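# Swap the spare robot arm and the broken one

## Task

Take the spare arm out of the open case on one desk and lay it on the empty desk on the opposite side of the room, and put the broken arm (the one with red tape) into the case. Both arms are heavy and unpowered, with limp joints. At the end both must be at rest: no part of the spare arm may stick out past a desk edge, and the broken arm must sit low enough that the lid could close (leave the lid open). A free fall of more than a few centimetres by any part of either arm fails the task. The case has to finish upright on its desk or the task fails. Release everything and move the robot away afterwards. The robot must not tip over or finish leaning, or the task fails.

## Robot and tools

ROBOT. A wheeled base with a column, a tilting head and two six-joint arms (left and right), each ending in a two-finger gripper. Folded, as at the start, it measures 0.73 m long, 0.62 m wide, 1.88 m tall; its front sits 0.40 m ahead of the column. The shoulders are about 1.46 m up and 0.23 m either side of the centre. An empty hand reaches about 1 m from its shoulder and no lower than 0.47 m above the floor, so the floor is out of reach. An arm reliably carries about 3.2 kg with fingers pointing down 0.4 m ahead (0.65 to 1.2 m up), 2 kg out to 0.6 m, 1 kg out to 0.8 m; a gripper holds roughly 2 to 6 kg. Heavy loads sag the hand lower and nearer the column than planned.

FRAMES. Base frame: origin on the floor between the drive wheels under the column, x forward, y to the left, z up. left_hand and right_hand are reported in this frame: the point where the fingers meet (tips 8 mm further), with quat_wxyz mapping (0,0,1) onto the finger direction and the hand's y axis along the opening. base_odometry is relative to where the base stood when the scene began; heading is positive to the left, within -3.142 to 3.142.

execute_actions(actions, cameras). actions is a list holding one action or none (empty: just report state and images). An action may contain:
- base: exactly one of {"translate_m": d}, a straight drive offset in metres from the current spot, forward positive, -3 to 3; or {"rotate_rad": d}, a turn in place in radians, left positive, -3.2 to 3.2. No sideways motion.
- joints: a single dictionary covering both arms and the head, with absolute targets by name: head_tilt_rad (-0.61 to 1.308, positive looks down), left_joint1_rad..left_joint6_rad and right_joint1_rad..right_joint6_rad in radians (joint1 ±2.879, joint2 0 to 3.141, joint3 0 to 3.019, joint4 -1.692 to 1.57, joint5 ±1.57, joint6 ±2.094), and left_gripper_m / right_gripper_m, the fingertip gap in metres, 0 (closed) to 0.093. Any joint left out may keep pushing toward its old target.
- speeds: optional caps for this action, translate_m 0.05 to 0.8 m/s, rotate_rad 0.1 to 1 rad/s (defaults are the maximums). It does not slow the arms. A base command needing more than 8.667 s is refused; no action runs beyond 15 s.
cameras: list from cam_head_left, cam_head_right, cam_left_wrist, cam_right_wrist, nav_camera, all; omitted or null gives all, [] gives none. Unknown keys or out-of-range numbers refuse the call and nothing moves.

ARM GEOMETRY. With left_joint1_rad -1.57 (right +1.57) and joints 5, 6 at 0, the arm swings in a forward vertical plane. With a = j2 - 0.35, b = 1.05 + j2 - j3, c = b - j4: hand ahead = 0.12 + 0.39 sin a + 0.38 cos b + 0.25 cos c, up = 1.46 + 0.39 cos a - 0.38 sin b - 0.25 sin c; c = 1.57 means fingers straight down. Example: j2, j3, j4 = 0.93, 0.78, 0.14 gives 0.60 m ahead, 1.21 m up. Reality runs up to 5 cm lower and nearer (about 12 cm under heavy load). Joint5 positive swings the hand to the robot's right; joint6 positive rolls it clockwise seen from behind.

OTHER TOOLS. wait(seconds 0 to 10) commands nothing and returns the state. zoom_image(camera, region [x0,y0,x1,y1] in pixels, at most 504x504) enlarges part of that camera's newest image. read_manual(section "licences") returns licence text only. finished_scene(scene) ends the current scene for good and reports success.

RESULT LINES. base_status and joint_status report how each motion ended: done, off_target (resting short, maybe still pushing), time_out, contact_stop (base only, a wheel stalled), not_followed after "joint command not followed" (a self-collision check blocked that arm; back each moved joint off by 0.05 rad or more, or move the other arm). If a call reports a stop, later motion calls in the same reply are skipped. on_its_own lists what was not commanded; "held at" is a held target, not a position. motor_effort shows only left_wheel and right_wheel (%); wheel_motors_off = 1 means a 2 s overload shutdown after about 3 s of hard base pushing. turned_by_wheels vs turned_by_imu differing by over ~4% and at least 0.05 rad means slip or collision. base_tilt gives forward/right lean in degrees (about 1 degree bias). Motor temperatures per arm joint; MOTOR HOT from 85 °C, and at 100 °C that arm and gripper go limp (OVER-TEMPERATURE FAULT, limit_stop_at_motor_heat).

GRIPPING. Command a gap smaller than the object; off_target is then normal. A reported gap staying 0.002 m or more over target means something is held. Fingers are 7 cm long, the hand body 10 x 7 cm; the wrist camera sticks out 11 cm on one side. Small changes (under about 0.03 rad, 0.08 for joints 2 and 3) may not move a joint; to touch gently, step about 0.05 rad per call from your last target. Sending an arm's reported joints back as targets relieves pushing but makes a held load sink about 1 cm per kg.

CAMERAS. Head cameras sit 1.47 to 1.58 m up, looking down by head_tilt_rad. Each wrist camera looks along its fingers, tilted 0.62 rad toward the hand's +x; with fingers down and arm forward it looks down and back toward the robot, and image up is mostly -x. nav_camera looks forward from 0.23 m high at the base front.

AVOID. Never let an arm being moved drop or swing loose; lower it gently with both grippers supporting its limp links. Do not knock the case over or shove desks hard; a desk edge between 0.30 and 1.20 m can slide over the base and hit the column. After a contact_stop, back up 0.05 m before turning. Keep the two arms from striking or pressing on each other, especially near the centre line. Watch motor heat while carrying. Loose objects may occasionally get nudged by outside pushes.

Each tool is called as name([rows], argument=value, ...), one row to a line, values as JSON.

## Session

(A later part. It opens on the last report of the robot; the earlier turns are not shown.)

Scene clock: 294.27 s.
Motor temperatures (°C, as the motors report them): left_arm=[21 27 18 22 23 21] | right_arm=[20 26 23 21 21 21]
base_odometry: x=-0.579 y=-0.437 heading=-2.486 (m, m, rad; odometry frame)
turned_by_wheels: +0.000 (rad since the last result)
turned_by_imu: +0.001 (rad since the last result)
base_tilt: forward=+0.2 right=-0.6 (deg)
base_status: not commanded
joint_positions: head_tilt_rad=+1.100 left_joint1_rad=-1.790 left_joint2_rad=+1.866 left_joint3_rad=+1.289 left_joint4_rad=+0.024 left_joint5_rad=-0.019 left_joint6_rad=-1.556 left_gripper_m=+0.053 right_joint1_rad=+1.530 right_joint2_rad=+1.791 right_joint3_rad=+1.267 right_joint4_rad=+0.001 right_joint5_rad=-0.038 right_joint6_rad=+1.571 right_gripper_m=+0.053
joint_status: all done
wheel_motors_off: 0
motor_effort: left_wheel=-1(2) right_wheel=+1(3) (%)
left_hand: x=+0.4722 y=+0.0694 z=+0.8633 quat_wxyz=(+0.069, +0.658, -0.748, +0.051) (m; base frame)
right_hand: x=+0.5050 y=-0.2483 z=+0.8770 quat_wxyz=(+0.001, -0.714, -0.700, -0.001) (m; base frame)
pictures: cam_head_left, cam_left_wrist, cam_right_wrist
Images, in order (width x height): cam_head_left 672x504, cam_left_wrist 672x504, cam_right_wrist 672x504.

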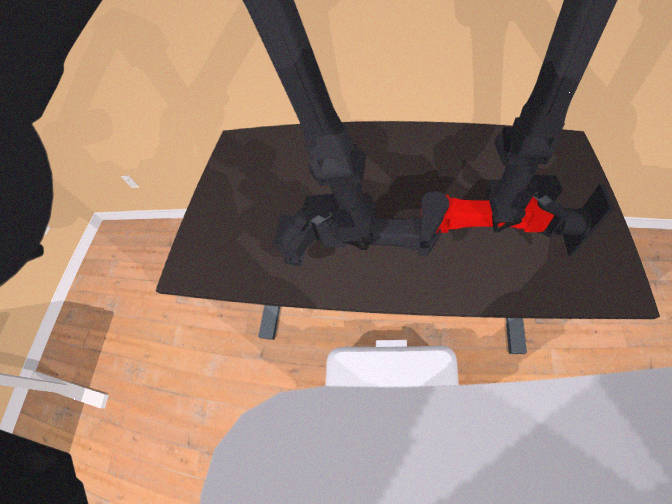

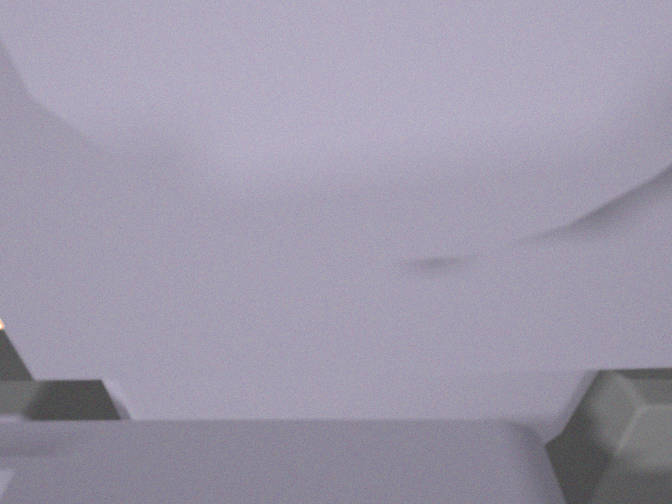

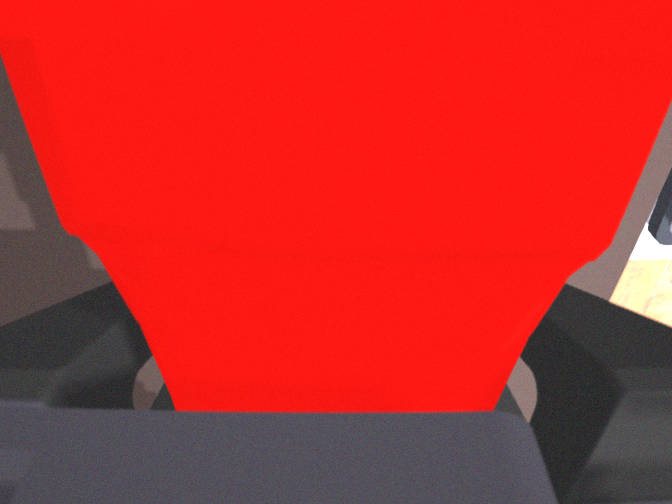

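execute_actions([
  {"joints":{"left_joint1_rad":-1.84,"left_joint2_rad":1.36,"left_joint3_rad":1.02,"left_joint4_rad":-0.11,"right_joint1_rad":1.55,"right_joint2_rad":1.34,"right_joint3_rad":1.04,"right_joint4_rad":-0.13}},
], cameras=[])

execute_actions([
  {"joints":{"left_joint1_rad":-1.88,"left_joint2_rad":0.92,"left_joint3_rad":0.77,"left_joint4_rad":-0.27,"right_joint1_rad":1.57,"right_joint2_rad":0.92,"right_joint3_rad":0.79,"right_joint4_rad":-0.3}},
], cameras=["cam_head_left","cam_left_wrist","cam_right_wrist"])

execute_actions([
  {"base":{"translate_m":-0.82},"speeds":{"translate_m":0.25}},
], cameras=[])

execute_actions([
  {"base":{"rotate_rad":1.585},"speeds":{"rotate_rad":0.45}},
], cameras=["cam_head_left","nav_camera"])

Scene clock: 304.00 s.
Motor temperatures (°C, as the motors report them): left_arm=[21 29 18 22 23 21] | right_arm=[20 28 23 21 20 21]
base_odometry: x=-0.579 y=-0.437 heading=-2.486 (m, m, rad; odometry frame)
turned_by_wheels: +0.000 (rad since the last result)
turned_by_imu: +0.002 (rad since the last result)
base_tilt: forward=+0.1 right=-0.5 (deg)
base_status: not commanded
joint_positions: head_tilt_rad=+1.100 left_joint1_rad=-1.804 left_joint2_rad=+1.490 left_joint3_rad=+1.008 left_joint4_rad=-0.110 left_joint5_rad=-0.026 left_joint6_rad=-1.558 left_gripper_m=+0.053 right_joint1_rad=+1.554 right_joint2_rad=+1.451 right_joint3_rad=+1.025 right_joint4_rad=-0.134 right_joint5_rad=-0.035 right_joint6_rad=+1.588 right_gripper_m=+0.053
joint_status: all done
wheel_motors_off: 0
motor_effort: left_wheel=-2(3) right_wheel=+1(5) (%)
left_hand: x=+0.4654 y=+0.0899 z=+1.0020 quat_wxyz=(+0.084, +0.654, -0.751, +0.038) (m; base frame)
right_hand: x=+0.4957 y=-0.2297 z=+1.0031 quat_wxyz=(+0.020, -0.716, -0.698, +0.006) (m; base frame)
pictures: none
No camera images: the call's "cameras" was empty. Leave "cameras" out to get every camera's image.

Scene clock: 305.50 s.
Motor temperatures (°C, as the motors report them): left_arm=[21 29 19 22 24 21] | right_arm=[20 28 23 21 20 21]
base_odometry: x=-0.579 y=-0.437 heading=-2.486 (m, m, rad; odometry frame)
turned_by_wheels: +0.000 (rad since the last result)
turned_by_imu: +0.001 (rad since the last result)
base_tilt: forward=+0.2 right=-0.6 (deg)
base_status: not commanded
joint_positions: head_tilt_rad=+1.100 left_joint1_rad=-1.846 left_joint2_rad=+1.044 left_joint3_rad=+0.734 left_joint4_rad=-0.267 left_joint5_rad=-0.050 left_joint6_rad=-1.567 left_gripper_m=+0.053 right_joint1_rad=+1.584 right_joint2_rad=+1.017 right_joint3_rad=+0.766 right_joint4_rad=-0.306 right_joint5_rad=-0.039 right_joint6_rad=+1.610 right_gripper_m=+0.053
joint_status: all done
wheel_motors_off: 0
motor_effort: left_wheel=-1(6) right_wheel=+1(6) (%)
left_hand: x=+0.4313 y=+0.1080 z=+1.1454 quat_wxyz=(+0.083, +0.649, -0.754, +0.048) (m; base frame)
right_hand: x=+0.4579 y=-0.2126 z=+1.1444 quat_wxyz=(+0.030, -0.718, -0.695, -0.006) (m; base frame)
pictures: cam_head_left, cam_left_wrist, cam_right_wrist
Images, in order (width x height): cam_head_left 672x504, cam_left_wrist 672x504, cam_right_wrist 672x504.

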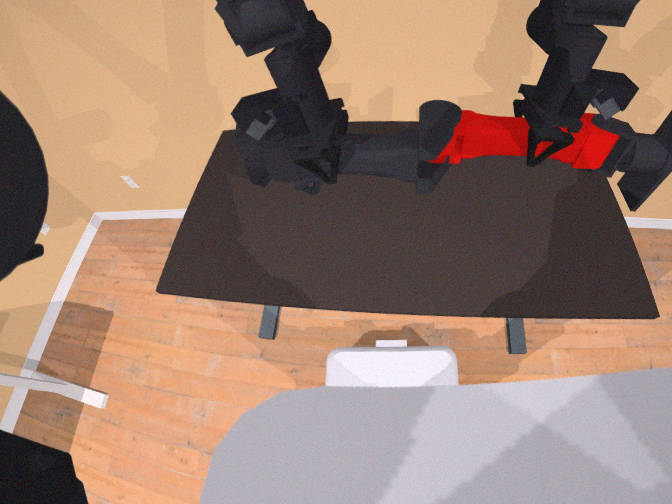

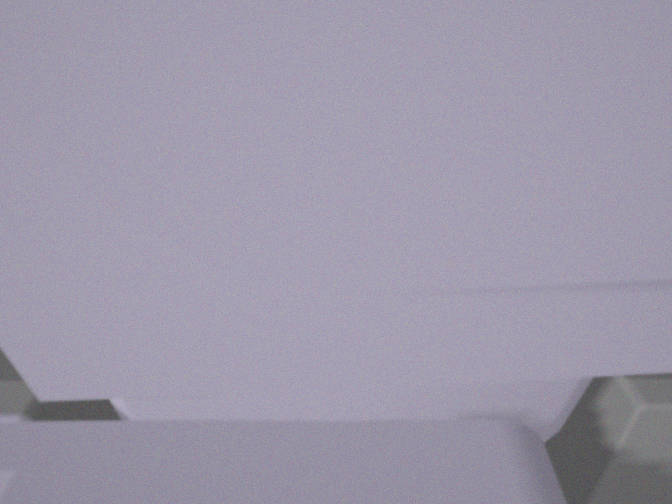

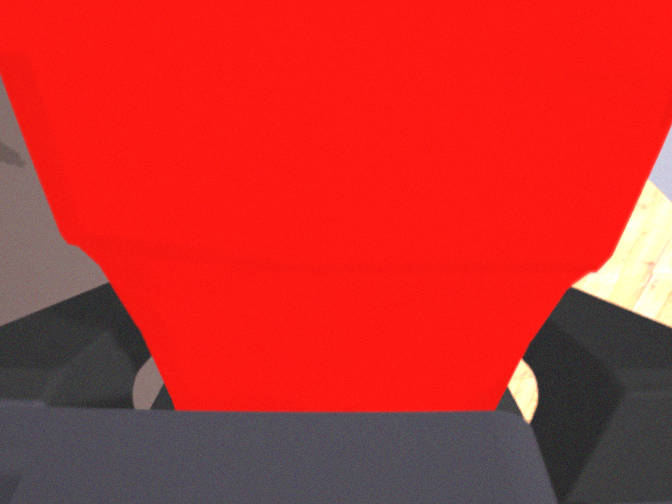

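Scene clock: 309.77 s.
Motor temperatures (°C, as the motors report them): left_arm=[21 29 19 22 25 21] | right_arm=[20 28 24 21 20 21]
base_odometry: x=+0.072 y=+0.063 heading=-2.488 (m, m, rad; odometry frame)
turned_by_wheels: -0.002 (rad since the last result)
turned_by_imu: +0.000 (rad since the last result)
base_tilt: forward=+0.2 right=-0.6 (deg)
base_status: done
joint_positions: head_tilt_rad=+1.100 left_joint1_rad=-1.846 left_joint2_rad=+1.046 left_joint3_rad=+0.725 left_joint4_rad=-0.272 left_joint5_rad=-0.047 left_joint6_rad=-1.568 left_gripper_m=+0.053 right_joint1_rad=+1.584 right_joint2_rad=+1.017 right_joint3_rad=+0.754 right_joint4_rad=-0.309 right_joint5_rad=-0.041 right_joint6_rad=+1.613 right_gripper_m=+0.053
joint_status: not commanded
wheel_motors_off: 0
motor_effort: left_wheel=-2(45) right_wheel=+2(47) (%)
left_hand: x=+0.4242 y=+0.1082 z=+1.1445 quat_wxyz=(+0.089, +0.649, -0.754, +0.043) (m; base frame)
right_hand: x=+0.4496 y=-0.2123 z=+1.1434 quat_wxyz=(+0.036, -0.719, -0.694, -0.001) (m; base frame)
pictures: none
No camera images: the call's "cameras" was empty. Leave "cameras" out to get every camera's image.

Scene clock: 314.30 s.
Motor temperatures (°C, as the motors report them): left_arm=[21 29 19 22 26 21] | right_arm=[20 28 24 21 20 21]
base_odometry: x=+0.072 y=+0.063 heading=-0.904 (m, m, rad; odometry frame)
turned_by_wheels: +1.584 (rad since the last result)
turned_by_imu: +1.571 (rad since the last result)
base_tilt: forward=+0.2 right=-0.6 (deg)
base_status: done
joint_positions: head_tilt_rad=+1.100 left_joint1_rad=-1.846 left_joint2_rad=+1.046 left_joint3_rad=+0.726 left_joint4_rad=-0.272 left_joint5_rad=-0.047 left_joint6_rad=-1.567 left_gripper_m=+0.053 right_joint1_rad=+1.584 right_joint2_rad=+1.017 right_joint3_rad=+0.754 right_joint4_rad=-0.309 right_joint5_rad=-0.040 right_joint6_rad=+1.614 right_gripper_m=+0.053
joint_status: not commanded
wheel_motors_off: 0
motor_effort: left_wheel=-6(55) right_wheel=+4(54) (%)
left_hand: x=+0.4247 y=+0.1080 z=+1.1446 quat_wxyz=(+0.088, +0.648, -0.755, +0.043) (m; base frame)
right_hand: x=+0.4496 y=-0.2124 z=+1.1433 quat_wxyz=(+0.035, -0.720, -0.693, +0.000) (m; base frame)
pictures: cam_head_left, nav_camera
Images, in order (width x height): cam_head_left 672x504, nav_camera 672x504.

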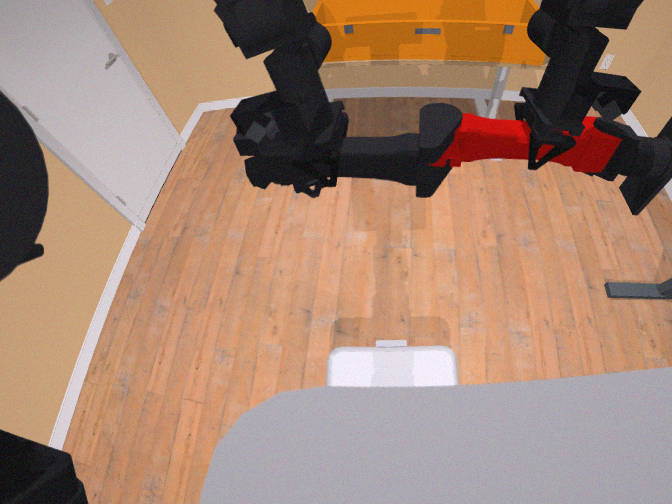

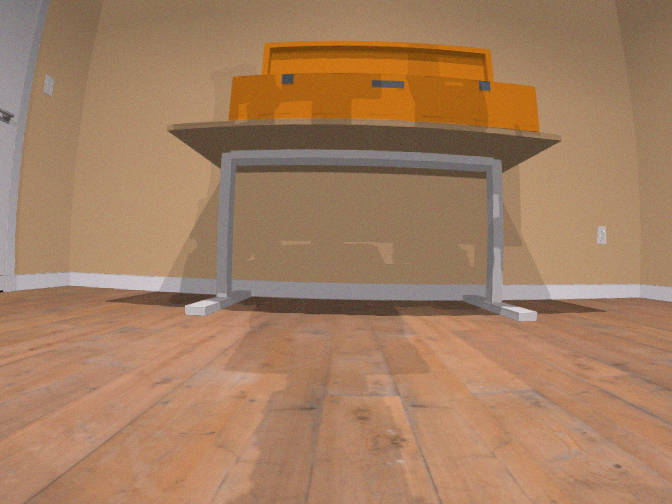

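execute_actions([
  {"base":{"rotate_rad":-0.05}},
], cameras=[])

execute_actions([
  {"base":{"translate_m":0.95},"speeds":{"translate_m":0.25}},
], cameras=["cam_head_left","nav_camera"])

execute_actions([
  {"base":{"translate_m":0.33},"speeds":{"translate_m":0.15}},
], cameras=["cam_head_left","cam_head_right"])

Scene clock: 322.87 s.
Motor temperatures (°C, as the motors report them): left_arm=[21 29 19 22 28 21] | right_arm=[20 28 24 21 20 21]
base_odometry: x=+0.072 y=+0.063 heading=-0.953 (m, m, rad; odometry frame)
turned_by_wheels: -0.049 (rad since the last result)
turned_by_imu: -0.048 (rad since the last result)
base_tilt: forward=+0.2 right=-0.7 (deg)
base_status: done
joint_positions: head_tilt_rad=+1.100 left_joint1_rad=-1.846 left_joint2_rad=+1.046 left_joint3_rad=+0.726 left_joint4_rad=-0.272 left_joint5_rad=-0.047 left_joint6_rad=-1.566 left_gripper_m=+0.053 right_joint1_rad=+1.584 right_joint2_rad=+1.017 right_joint3_rad=+0.754 right_joint4_rad=-0.309 right_joint5_rad=-0.040 right_joint6_rad=+1.615 right_gripper_m=+0.053
joint_status: not commanded
wheel_motors_off: 0
motor_effort: left_wheel=+6(21) right_wheel=-4(15) (%)
left_hand: x=+0.4247 y=+0.1079 z=+1.1446 quat_wxyz=(+0.088, +0.648, -0.755, +0.044) (m; base frame)
right_hand: x=+0.4496 y=-0.2125 z=+1.1433 quat_wxyz=(+0.035, -0.720, -0.693, +0.000) (m; base frame)
pictures: none
No camera images: the call's "cameras" was empty. Leave "cameras" out to get every camera's image.

Scene clock: 327.53 s.
Motor temperatures (°C, as the motors report them): left_arm=[21 30 19 22 28 21] | right_arm=[20 28 24 21 20 21]
base_odometry: x=+0.622 y=-0.711 heading=-0.951 (m, m, rad; odometry frame)
turned_by_wheels: +0.002 (rad since the last result)
turned_by_imu: +0.003 (rad since the last result)
base_tilt: forward=+0.1 right=-0.6 (deg)
base_status: done
joint_positions: head_tilt_rad=+1.100 left_joint1_rad=-1.846 left_joint2_rad=+1.046 left_joint3_rad=+0.736 left_joint4_rad=-0.270 left_joint5_rad=-0.048 left_joint6_rad=-1.566 left_gripper_m=+0.053 right_joint1_rad=+1.584 right_joint2_rad=+1.017 right_joint3_rad=+0.766 right_joint4_rad=-0.309 right_joint5_rad=-0.037 right_joint6_rad=+1.612 right_gripper_m=+0.053
joint_status: not commanded
wheel_motors_off: 0
motor_effort: left_wheel=+1(77) right_wheel=+0(48) (%)
left_hand: x=+0.4308 y=+0.1074 z=+1.1450 quat_wxyz=(+0.085, +0.649, -0.755, +0.047) (m; base frame)
right_hand: x=+0.4569 y=-0.2129 z=+1.1444 quat_wxyz=(+0.030, -0.719, -0.694, -0.004) (m; base frame)
pictures: cam_head_left, nav_camera
Images, in order (width x height): cam_head_left 672x504, nav_camera 672x504.

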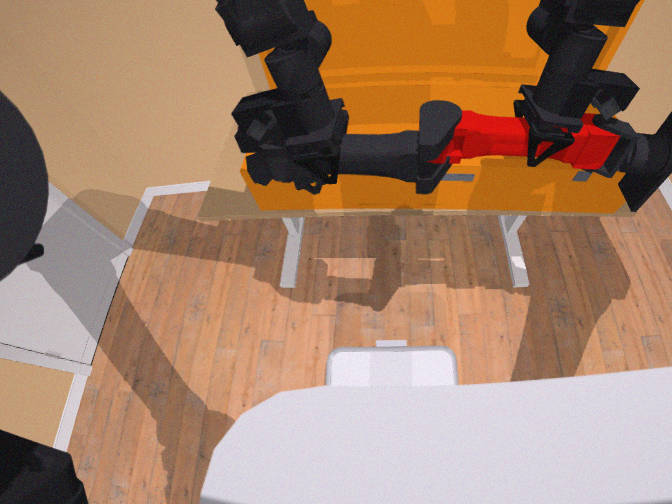

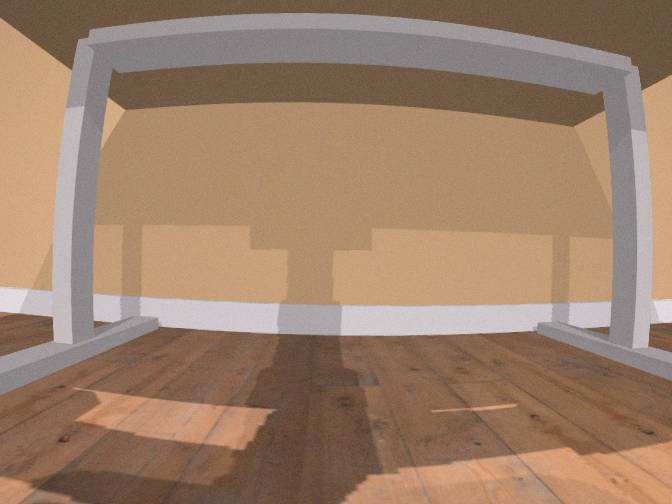

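Scene clock: 330.70 s.
Motor temperatures (°C, as the motors report them): left_arm=[21 30 19 22 29 21] | right_arm=[20 28 24 21 20 21]
base_odometry: x=+0.814 y=-0.980 heading=-0.949 (m, m, rad; odometry frame)
turned_by_wheels: +0.002 (rad since the last result)
turned_by_imu: +0.003 (rad since the last result)
base_tilt: forward=+0.2 right=-0.6 (deg)
base_status: done
joint_positions: head_tilt_rad=+1.100 left_joint1_rad=-1.846 left_joint2_rad=+1.048 left_joint3_rad=+0.737 left_joint4_rad=-0.270 left_joint5_rad=-0.047 left_joint6_rad=-1.566 left_gripper_m=+0.053 right_joint1_rad=+1.584 right_joint2_rad=+1.017 right_joint3_rad=+0.767 right_joint4_rad=-0.309 right_joint5_rad=-0.037 right_joint6_rad=+1.612 right_gripper_m=+0.053
joint_status: not commanded
wheel_motors_off: 0
motor_effort: left_wheel=+2(42) right_wheel=-1(45) (%)
left_hand: x=+0.4311 y=+0.1071 z=+1.1447 quat_wxyz=(+0.085, +0.649, -0.755, +0.047) (m; base frame)
right_hand: x=+0.4573 y=-0.2130 z=+1.1445 quat_wxyz=(+0.030, -0.719, -0.694, -0.004) (m; base frame)
pictures: cam_head_left, cam_head_right
Images, in order (width x height): cam_head_left 672x504, cam_head_right 672x504.

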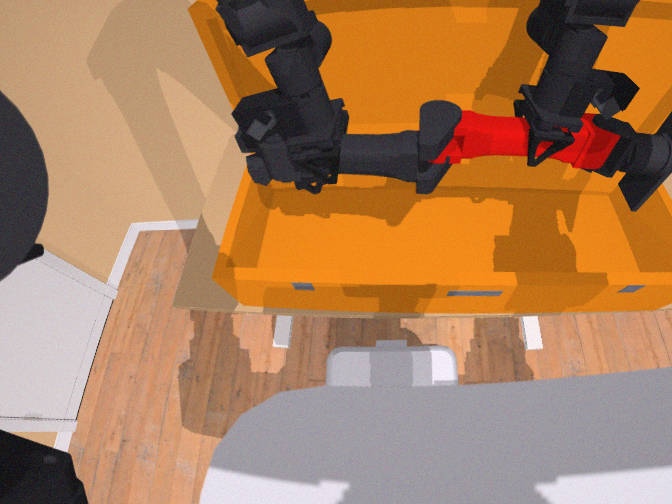

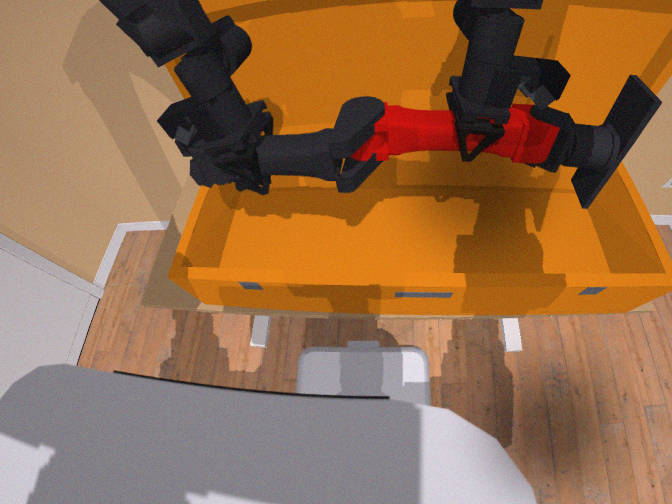

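execute_actions([
  {"base":{"translate_m":0.05},"speeds":{"translate_m":0.1},"joints":{"left_joint1_rad":-1.83,"left_joint2_rad":1.36,"left_joint3_rad":1.02,"left_joint4_rad":-0.11,"right_joint1_rad":1.55,"right_joint2_rad":1.34,"right_joint3_rad":1.04,"right_joint4_rad":-0.13}},
], cameras=["cam_head_left","cam_head_right"])

execute_actions([
  {"joints":{"left_joint1_rad":-1.81,"left_joint2_rad":1.58,"left_joint3_rad":1.17,"left_joint4_rad":-0.04,"right_joint1_rad":1.53,"right_joint2_rad":1.56,"right_joint3_rad":1.17,"right_joint4_rad":-0.04}},
], cameras=["cam_head_left","cam_head_right"])

Scene clock: 340.03 s.
Motor temperatures (°C, as the motors report them): left_arm=[21 30 19 22 29 21] | right_arm=[20 28 24 21 20 21]
base_odometry: x=+0.843 y=-1.020 heading=-0.948 (m, m, rad; odometry frame)
turned_by_wheels: +0.001 (rad since the last result)
turned_by_imu: +0.003 (rad since the last result)
base_tilt: forward=+0.2 right=-0.6 (deg)
base_status: done
joint_positions: head_tilt_rad=+1.100 left_joint1_rad=-1.803 left_joint2_rad=+1.492 left_joint3_rad=+1.012 left_joint4_rad=-0.116 left_joint5_rad=-0.014 left_joint6_rad=-1.557 left_gripper_m=+0.053 right_joint1_rad=+1.553 right_joint2_rad=+1.453 right_joint3_rad=+1.031 right_joint4_rad=-0.140 right_joint5_rad=-0.032 right_joint6_rad=+1.589 right_gripper_m=+0.053
joint_status: all done
wheel_motors_off: 0
motor_effort: left_wheel=+2(41) right_wheel=-1(40) (%)
left_hand: x=+0.4652 y=+0.0883 z=+1.0016 quat_wxyz=(+0.089, +0.653, -0.751, +0.040) (m; base frame)
right_hand: x=+0.4968 y=-0.2306 z=+1.0026 quat_wxyz=(+0.020, -0.717, -0.697, +0.008) (m; base frame)
pictures: cam_head_left, cam_head_right
Images, in order (width x height): cam_head_left 672x504, cam_head_right 672x504.

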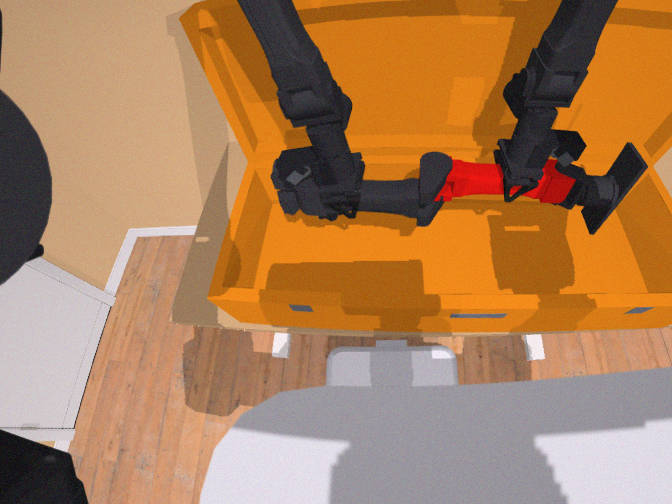

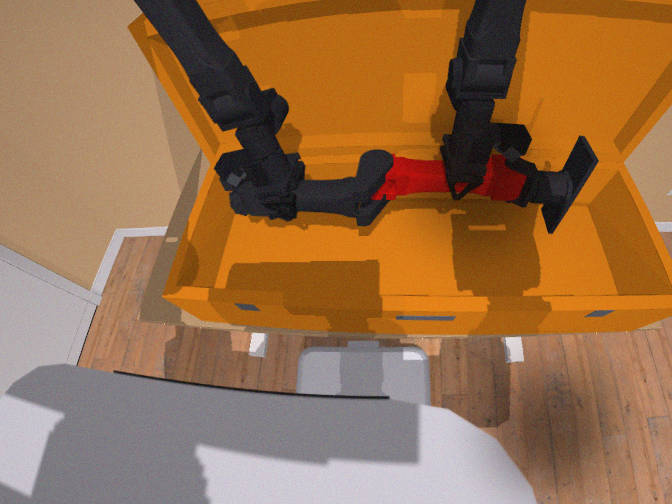

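Scene clock: 341.43 s.
Motor temperatures (°C, as the motors report them): left_arm=[21 30 19 22 29 21] | right_arm=[20 28 24 21 20 21]
base_odometry: x=+0.843 y=-1.020 heading=-0.948 (m, m, rad; odometry frame)
turned_by_wheels: +0.000 (rad since the last result)
turned_by_imu: +0.001 (rad since the last result)
base_tilt: forward=+0.1 right=-0.7 (deg)
base_status: not commanded
joint_positions: head_tilt_rad=+1.100 left_joint1_rad=-1.792 left_joint2_rad=+1.709 left_joint3_rad=+1.168 left_joint4_rad=-0.042 left_joint5_rad=-0.010 left_joint6_rad=-1.542 left_gripper_m=+0.053 right_joint1_rad=+1.538 right_joint2_rad=+1.668 right_joint3_rad=+1.169 right_joint4_rad=-0.044 right_joint5_rad=-0.038 right_joint6_rad=+1.589 right_gripper_m=+0.053
joint_status: all done
wheel_motors_off: 0
motor_effort: left_wheel=+2(5) right_wheel=-2(5) (%)
left_hand: x=+0.4710 y=+0.0783 z=+0.9221 quat_wxyz=(+0.083, +0.651, -0.753, +0.043) (m; base frame)
right_hand: x=+0.5014 y=-0.2411 z=+0.9235 quat_wxyz=(+0.010, -0.719, -0.694, +0.003) (m; base frame)
pictures: cam_head_left, cam_head_right
Images, in order (width x height): cam_head_left 672x504, cam_head_right 672x504.

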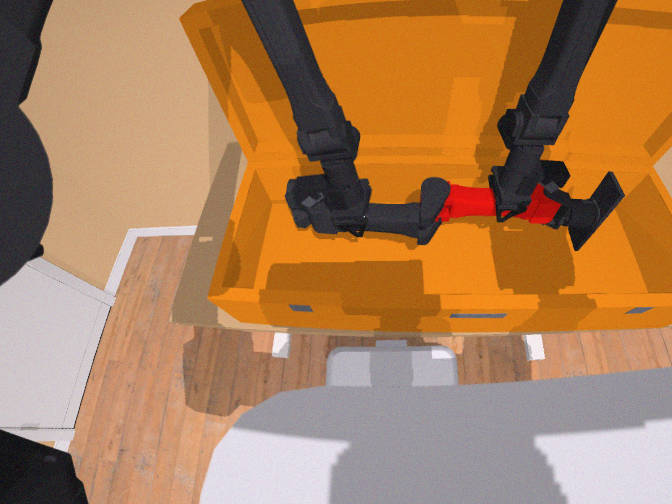

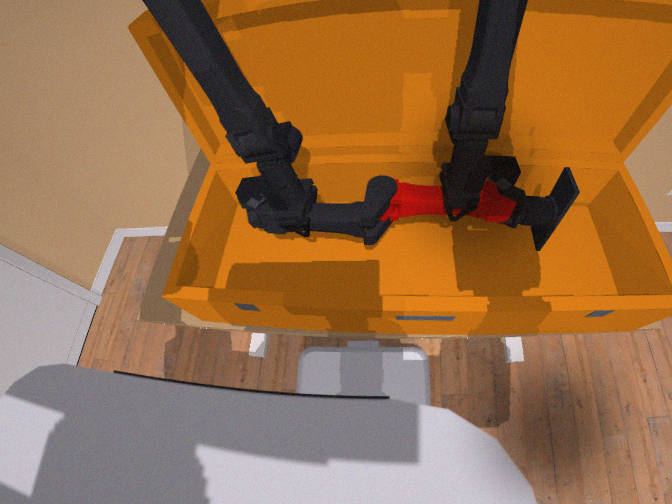

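execute_actions([
  {"base":{"translate_m":-0.03},"speeds":{"translate_m":0.05},"joints":{"left_joint2_rad":1.66,"left_joint3_rad":1.22,"left_joint4_rad":-0.01,"right_joint2_rad":1.64,"right_joint3_rad":1.22,"right_joint4_rad":-0.01}},
], cameras=["cam_head_left"])

execute_actions([
  {"base":{"rotate_rad":-0.08},"speeds":{"rotate_rad":0.1},"joints":{"left_joint2_rad":1.73,"left_joint3_rad":1.27,"right_joint2_rad":1.7,"right_joint3_rad":1.26}},
], cameras=["cam_head_left","cam_head_right"])

zoom_image(camera="cam_head_left", region=[220,150,420,310])

Scene clock: 351.50 s.
Motor temperatures (°C, as the motors report them): left_arm=[21 31 19 22 27 21] | right_arm=[20 29 24 21 20 21]
base_odometry: x=+0.826 y=-0.996 heading=-0.949 (m, m, rad; odometry frame)
turned_by_wheels: +0.000 (rad since the last result)
turned_by_imu: +0.001 (rad since the last result)
base_tilt: forward=+0.1 right=-0.7 (deg)
base_status: done
joint_positions: head_tilt_rad=+1.100 left_joint1_rad=-1.797 left_joint2_rad=+1.731 left_joint3_rad=+1.196 left_joint4_rad=-0.024 left_joint5_rad=-0.045 left_joint6_rad=-1.548 left_gripper_m=+0.053 right_joint1_rad=+1.537 right_joint2_rad=+1.718 right_joint3_rad=+1.219 right_joint4_rad=-0.015 right_joint5_rad=-0.047 right_joint6_rad=+1.586 right_gripper_m=+0.053
joint_status: all done
wheel_motors_off: 0
motor_effort: left_wheel=+0(38) right_wheel=+1(34) (%)
left_hand: x=+0.4806 y=+0.0785 z=+0.9134 quat_wxyz=(+0.064, +0.654, -0.753, +0.042) (m; base frame)
right_hand: x=+0.5126 y=-0.2409 z=+0.9048 quat_wxyz=(+0.003, -0.718, -0.696, -0.010) (m; base frame)
pictures: cam_head_left
Images, in order (width x height): cam_head_left 672x504.

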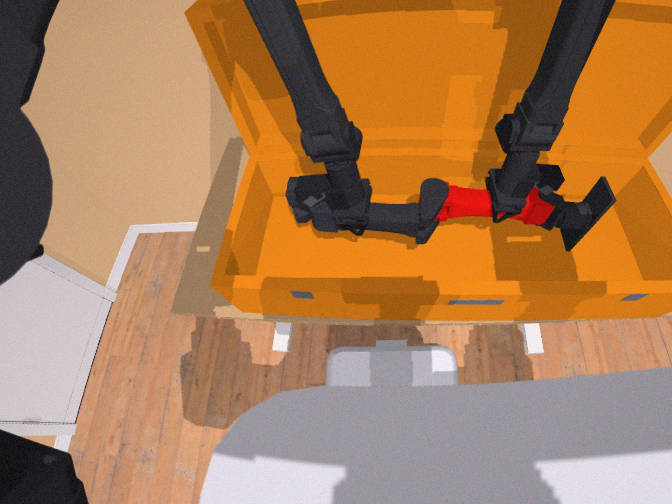

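Scene clock: 352.87 s.
Motor temperatures (°C, as the motors report them): left_arm=[21 30 19 22 28 21] | right_arm=[20 29 24 21 20 21]
base_odometry: x=+0.826 y=-0.996 heading=-1.027 (m, m, rad; odometry frame)
turned_by_wheels: -0.078 (rad since the last result)
turned_by_imu: -0.076 (rad since the last result)
base_tilt: forward=+0.2 right=-0.5 (deg)
base_status: done
joint_positions: head_tilt_rad=+1.100 left_joint1_rad=-1.798 left_joint2_rad=+1.745 left_joint3_rad=+1.218 left_joint4_rad=-0.025 left_joint5_rad=-0.067 left_joint6_rad=-1.561 left_gripper_m=+0.053 right_joint1_rad=+1.539 right_joint2_rad=+1.770 right_joint3_rad=+1.276 right_joint4_rad=+0.000 right_joint5_rad=-0.056 right_joint6_rad=+1.581 right_gripper_m=+0.053
joint_status: all done
wheel_motors_off: 0
motor_effort: left_wheel=+1(60) right_wheel=+0(46) (%)
left_hand: x=+0.4867 y=+0.0795 z=+0.9078 quat_wxyz=(+0.054, +0.659, -0.749, +0.037) (m; base frame)
right_hand: x=+0.5232 y=-0.2384 z=+0.8854 quat_wxyz=(-0.001, -0.716, -0.698, -0.021) (m; base frame)
pictures: cam_head_left, cam_head_right
Images, in order (width x height): cam_head_left 672x504, cam_head_right 672x504.

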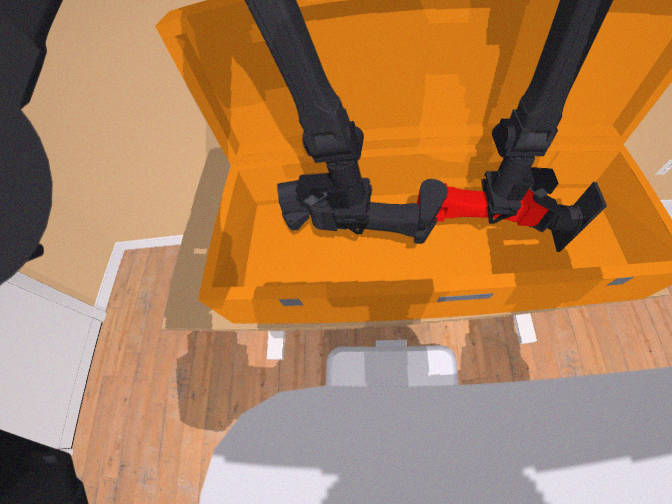

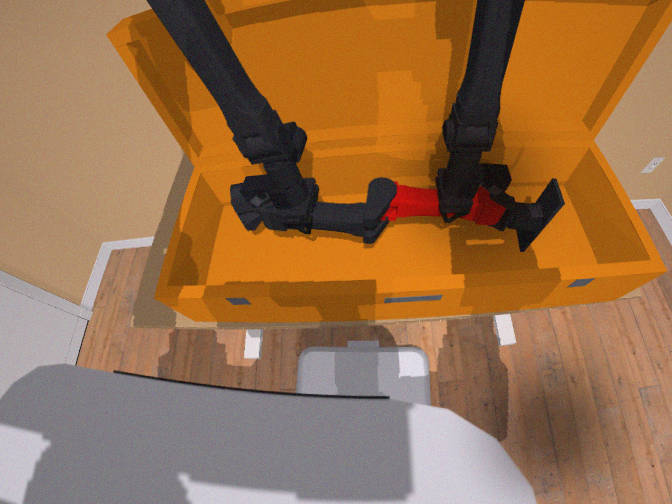

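Region (220, 150, 420, 310) of cam_head_left's 672x504 image, scaled by 2.520, with more detail than that image has; it fills the top 403 rows of this view, and the rest is white.

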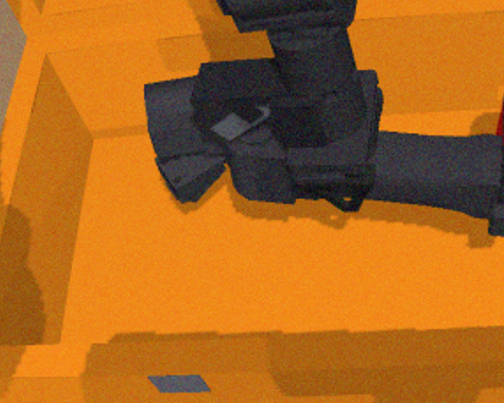

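execute_actions([
  {"base":{"rotate_rad":-0.06},"speeds":{"rotate_rad":0.1},"joints":{"left_joint2_rad":1.79,"left_joint3_rad":1.28,"left_joint4_rad":0.0,"right_joint2_rad":1.73,"right_joint3_rad":1.23,"right_joint4_rad":0.04}},
], cameras=["cam_head_left"])

execute_actions([
  {"base":{"translate_m":-0.03},"speeds":{"translate_m":0.05},"joints":{"left_joint2_rad":1.85,"left_joint3_rad":1.33,"left_joint4_rad":0.01}},
], cameras=["cam_head_left","cam_head_right"])

Scene clock: 361.50 s.
Motor temperatures (°C, as the motors report them): left_arm=[21 30 19 22 32 21] | right_arm=[20 29 24 21 20 21]
base_odometry: x=+0.826 y=-0.996 heading=-1.085 (m, m, rad; odometry frame)
turned_by_wheels: -0.058 (rad since the last result)
turned_by_imu: -0.055 (rad since the last result)
base_tilt: forward=+0.2 right=-0.6 (deg)
base_status: done
joint_positions: head_tilt_rad=+1.100 left_joint1_rad=-1.810 left_joint2_rad=+1.769 left_joint3_rad=+1.226 left_joint4_rad=-0.022 left_joint5_rad=-0.076 left_joint6_rad=-1.553 left_gripper_m=+0.053 right_joint1_rad=+1.529 right_joint2_rad=+1.796 right_joint3_rad=+1.260 right_joint4_rad=+0.051 right_joint5_rad=-0.052 right_joint6_rad=+1.594 right_gripper_m=+0.053
joint_status: all done
wheel_motors_off: 0
motor_effort: left_wheel=+0(43) right_wheel=+0(56) (%)
left_hand: x=+0.4783 y=+0.0722 z=+0.9004 quat_wxyz=(+0.058, +0.653, -0.754, +0.033) (m; base frame)
right_hand: x=+0.5101 y=-0.2463 z=+0.8753 quat_wxyz=(-0.008, -0.722, -0.692, -0.019) (m; base frame)
pictures: cam_head_left
Images, in order (width x height): cam_head_left 672x504.

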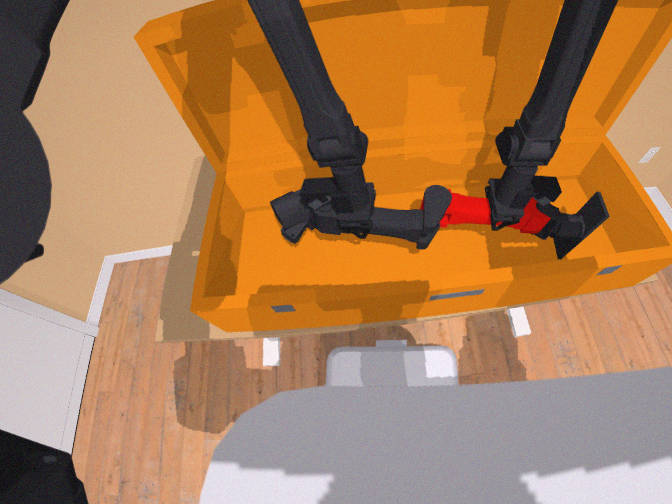

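Scene clock: 362.87 s.
Motor temperatures (°C, as the motors report them): left_arm=[21 30 19 22 32 21] | right_arm=[20 29 24 21 20 21]
base_odometry: x=+0.812 y=-0.970 heading=-1.085 (m, m, rad; odometry frame)
turned_by_wheels: +0.001 (rad since the last result)
turned_by_imu: +0.001 (rad since the last result)
base_tilt: forward=+0.1 right=-0.5 (deg)
base_status: done
joint_positions: head_tilt_rad=+1.100 left_joint1_rad=-1.805 left_joint2_rad=+1.935 left_joint3_rad=+1.321 left_joint4_rad=+0.011 left_joint5_rad=+0.003 left_joint6_rad=-1.554 left_gripper_m=+0.053 right_joint1_rad=+1.512 right_joint2_rad=+1.828 right_joint3_rad=+1.245 right_joint4_rad=+0.050 right_joint5_rad=-0.025 right_joint6_rad=+1.572 right_gripper_m=+0.053
joint_status: all done
wheel_motors_off: 0
motor_effort: left_wheel=+0(26) right_wheel=-1(67) (%)
left_hand: x=+0.4450 y=+0.0539 z=+0.8414 quat_wxyz=(+0.098, +0.651, -0.751, +0.044) (m; base frame)
right_hand: x=+0.4818 y=-0.2630 z=+0.8641 quat_wxyz=(-0.006, -0.718, -0.696, +0.012) (m; base frame)
pictures: cam_head_left, cam_head_right
Images, in order (width x height): cam_head_left 672x504, cam_head_right 672x504.

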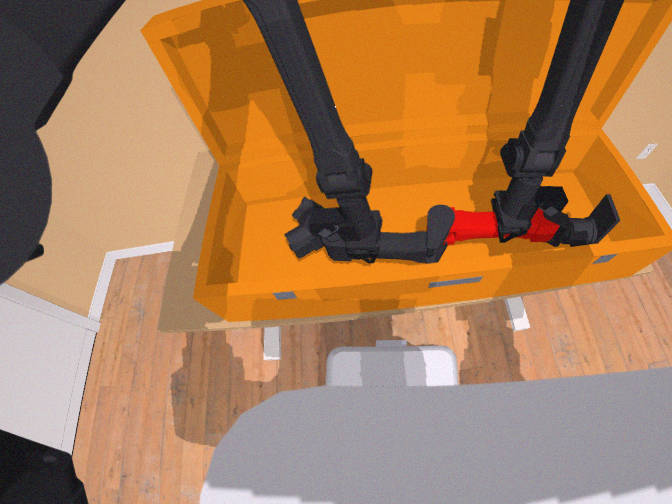

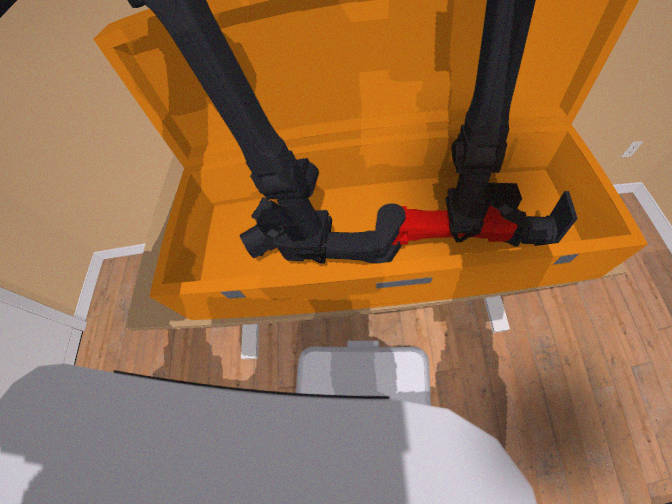

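execute_actions([
  {"base":{"rotate_rad":0.05},"speeds":{"rotate_rad":0.1},"joints":{"left_joint2_rad":1.87,"left_joint3_rad":1.37,"left_joint4_rad":0.0}},
], cameras=["cam_head_left"])

execute_actions([
  {"joints":{"left_joint2_rad":1.95,"left_joint3_rad":1.44,"left_joint4_rad":0.02,"right_joint2_rad":1.83,"right_joint3_rad":1.33,"right_joint4_rad":0.05}},
], cameras=["cam_head_left","cam_head_right"])

Scene clock: 368.47 s.
Motor temperatures (°C, as the motors report them): left_arm=[21 30 19 22 30 20] | right_arm=[20 30 24 21 20 21]
base_odometry: x=+0.812 y=-0.970 heading=-1.037 (m, m, rad; odometry frame)
turned_by_wheels: +0.048 (rad since the last result)
turned_by_imu: +0.050 (rad since the last result)
base_tilt: forward=+0.1 right=-0.5 (deg)
base_status: done
joint_positions: head_tilt_rad=+1.100 left_joint1_rad=-1.805 left_joint2_rad=+1.935 left_joint3_rad=+1.336 left_joint4_rad=-0.003 left_joint5_rad=+0.003 left_joint6_rad=-1.545 left_gripper_m=+0.053 right_joint1_rad=+1.511 right_joint2_rad=+1.828 right_joint3_rad=+1.248 right_joint4_rad=+0.050 right_joint5_rad=-0.025 right_joint6_rad=+1.580 right_gripper_m=+0.053
joint_status: all done
wheel_motors_off: 0
motor_effort: left_wheel=-2(23) right_wheel=+3(32) (%)
left_hand: x=+0.4504 y=+0.0531 z=+0.8410 quat_wxyz=(+0.098, +0.648, -0.754, +0.044) (m; base frame)
right_hand: x=+0.4835 y=-0.2636 z=+0.8641 quat_wxyz=(-0.007, -0.721, -0.693, +0.011) (m; base frame)
pictures: cam_head_left
Images, in order (width x height): cam_head_left 672x504.

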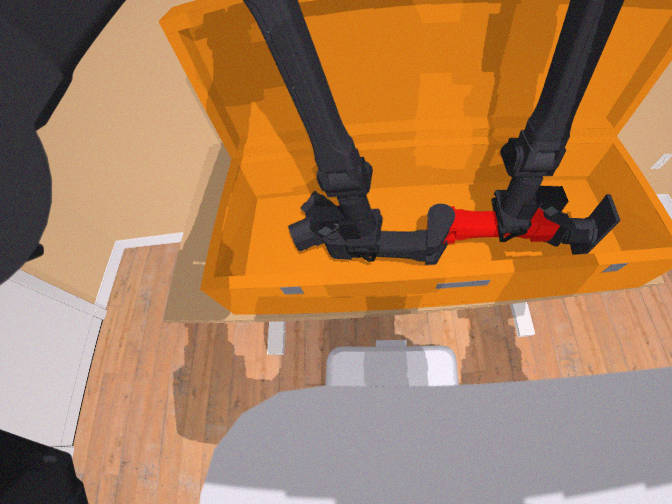

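Scene clock: 369.33 s.
Motor temperatures (°C, as the motors report them): left_arm=[21 30 19 22 29 20] | right_arm=[20 30 24 21 20 21]
base_odometry: x=+0.812 y=-0.970 heading=-1.037 (m, m, rad; odometry frame)
turned_by_wheels: +0.000 (rad since the last result)
turned_by_imu: +0.000 (rad since the last result)
base_tilt: forward=+0.2 right=-0.6 (deg)
base_status: not commanded
joint_positions: head_tilt_rad=+1.100 left_joint1_rad=-1.800 left_joint2_rad=+2.022 left_joint3_rad=+1.424 left_joint4_rad=+0.002 left_joint5_rad=+0.003 left_joint6_rad=-1.554 left_gripper_m=+0.053 right_joint1_rad=+1.510 right_joint2_rad=+1.926 right_joint3_rad=+1.350 right_joint4_rad=+0.055 right_joint5_rad=-0.023 right_joint6_rad=+1.568 right_gripper_m=+0.053
joint_status: all done
wheel_motors_off: 0
motor_effort: left_wheel=-7(7) right_wheel=+7(8) (%)
left_hand: x=+0.4499 y=+0.0495 z=+0.8074 quat_wxyz=(+0.095, +0.653, -0.750, +0.045) (m; base frame)
right_hand: x=+0.4883 y=-0.2670 z=+0.8264 quat_wxyz=(-0.011, -0.717, -0.697, +0.010) (m; base frame)
pictures: cam_head_left, cam_head_right
Images, in order (width x height): cam_head_left 672x504, cam_head_right 672x504.

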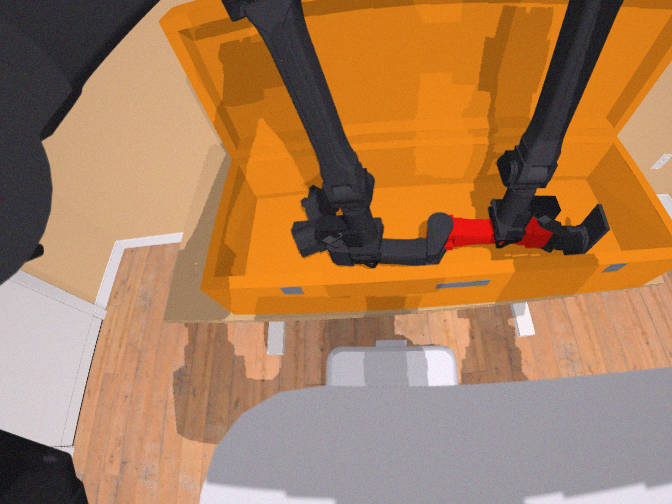

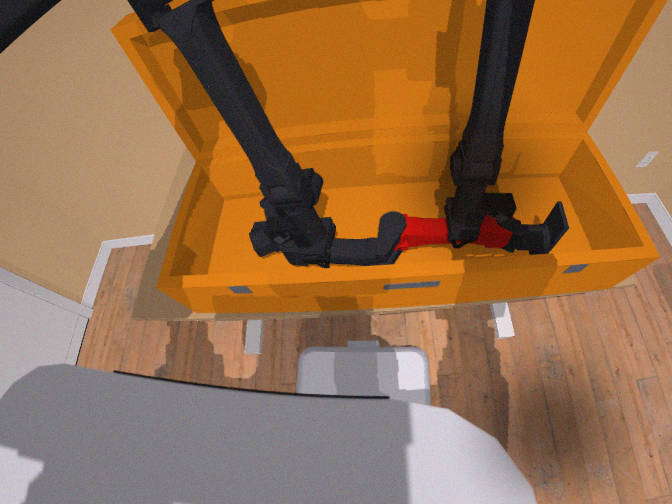

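execute_actions([
  {"base":{"translate_m":0.04},"speeds":{"translate_m":0.05},"joints":{"left_joint2_rad":2.01,"left_joint3_rad":1.49,"left_joint4_rad":0.03,"right_joint2_rad":1.91,"right_joint3_rad":1.39,"right_joint4_rad":0.07}},
], cameras=[])

execute_actions([
  {"joints":{"left_joint2_rad":2.07,"left_joint3_rad":1.53,"right_joint2_rad":1.99,"right_joint3_rad":1.44}},
], cameras=["cam_head_left","cam_head_right"])

Scene clock: 376.07 s.
Motor temperatures (°C, as the motors report them): left_arm=[21 30 19 22 28 20] | right_arm=[20 30 24 21 20 21]
base_odometry: x=+0.832 y=-1.004 heading=-1.039 (m, m, rad; odometry frame)
turned_by_wheels: -0.002 (rad since the last result)
turned_by_imu: +0.000 (rad since the last result)
base_tilt: forward=+0.2 right=-0.5 (deg)
base_status: done
joint_positions: head_tilt_rad=+1.100 left_joint1_rad=-1.798 left_joint2_rad=+2.088 left_joint3_rad=+1.450 left_joint4_rad=+0.007 left_joint5_rad=+0.009 left_joint6_rad=-1.564 left_gripper_m=+0.053 right_joint1_rad=+1.511 right_joint2_rad=+1.973 right_joint3_rad=+1.361 right_joint4_rad=+0.051 right_joint5_rad=-0.018 right_joint6_rad=+1.562 right_gripper_m=+0.053
joint_status: all done
wheel_motors_off: 0
motor_effort: left_wheel=+0(56) right_wheel=+1(61) (%)
left_hand: x=+0.4225 y=+0.0484 z=+0.7844 quat_wxyz=(+0.109, +0.655, -0.747, +0.033) (m; base frame)
right_hand: x=+0.4640 y=-0.2677 z=+0.8094 quat_wxyz=(+0.002, -0.715, -0.699, +0.025) (m; base frame)
pictures: none
No camera images: the call's "cameras" was empty. Leave "cameras" out to get every camera's image.

Scene clock: 376.67 s.
Motor temperatures (°C, as the motors report them): left_arm=[21 30 19 22 28 20] | right_arm=[20 30 24 21 20 21]
base_odometry: x=+0.832 y=-1.004 heading=-1.039 (m, m, rad; odometry frame)
turned_by_wheels: +0.000 (rad since the last result)
turned_by_imu: +0.000 (rad since the last result)
base_tilt: forward=+0.1 right=-0.7 (deg)
base_status: not commanded
joint_positions: head_tilt_rad=+1.100 left_joint1_rad=-1.798 left_joint2_rad=+2.091 left_joint3_rad=+1.455 left_joint4_rad=+0.001 left_joint5_rad=+0.009 left_joint6_rad=-1.565 left_gripper_m=+0.053 right_joint1_rad=+1.511 right_joint2_rad=+1.978 right_joint3_rad=+1.367 right_joint4_rad=+0.044 right_joint5_rad=-0.018 right_joint6_rad=+1.562 right_gripper_m=+0.053
joint_status: all done
wheel_motors_off: 0
motor_effort: left_wheel=+1(0) right_wheel=+1(1) (%)
left_hand: x=+0.4220 y=+0.0483 z=+0.7834 quat_wxyz=(+0.110, +0.655, -0.747, +0.031) (m; base frame)
right_hand: x=+0.4633 y=-0.2677 z=+0.8078 quat_wxyz=(+0.003, -0.715, -0.699, +0.027) (m; base frame)
pictures: cam_head_left, cam_head_right
Images, in order (width x height): cam_head_left 672x504, cam_head_right 672x504.

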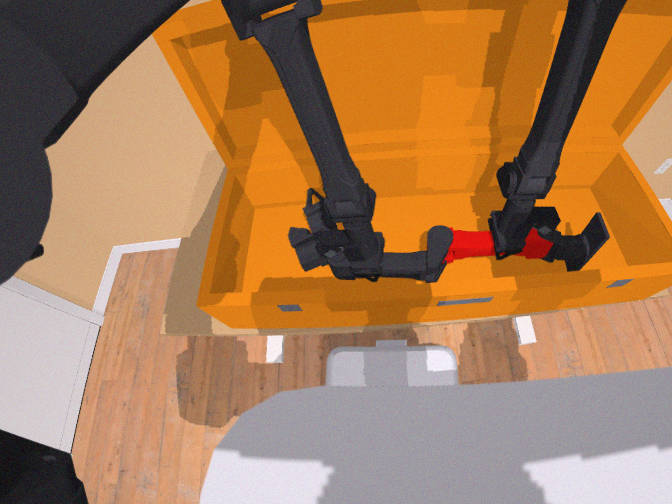

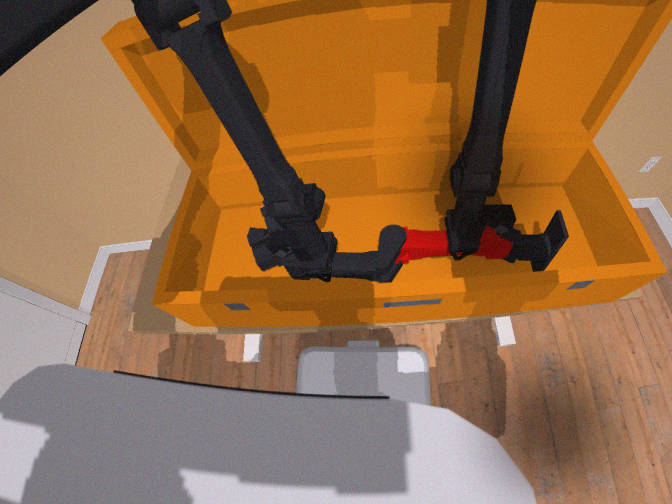

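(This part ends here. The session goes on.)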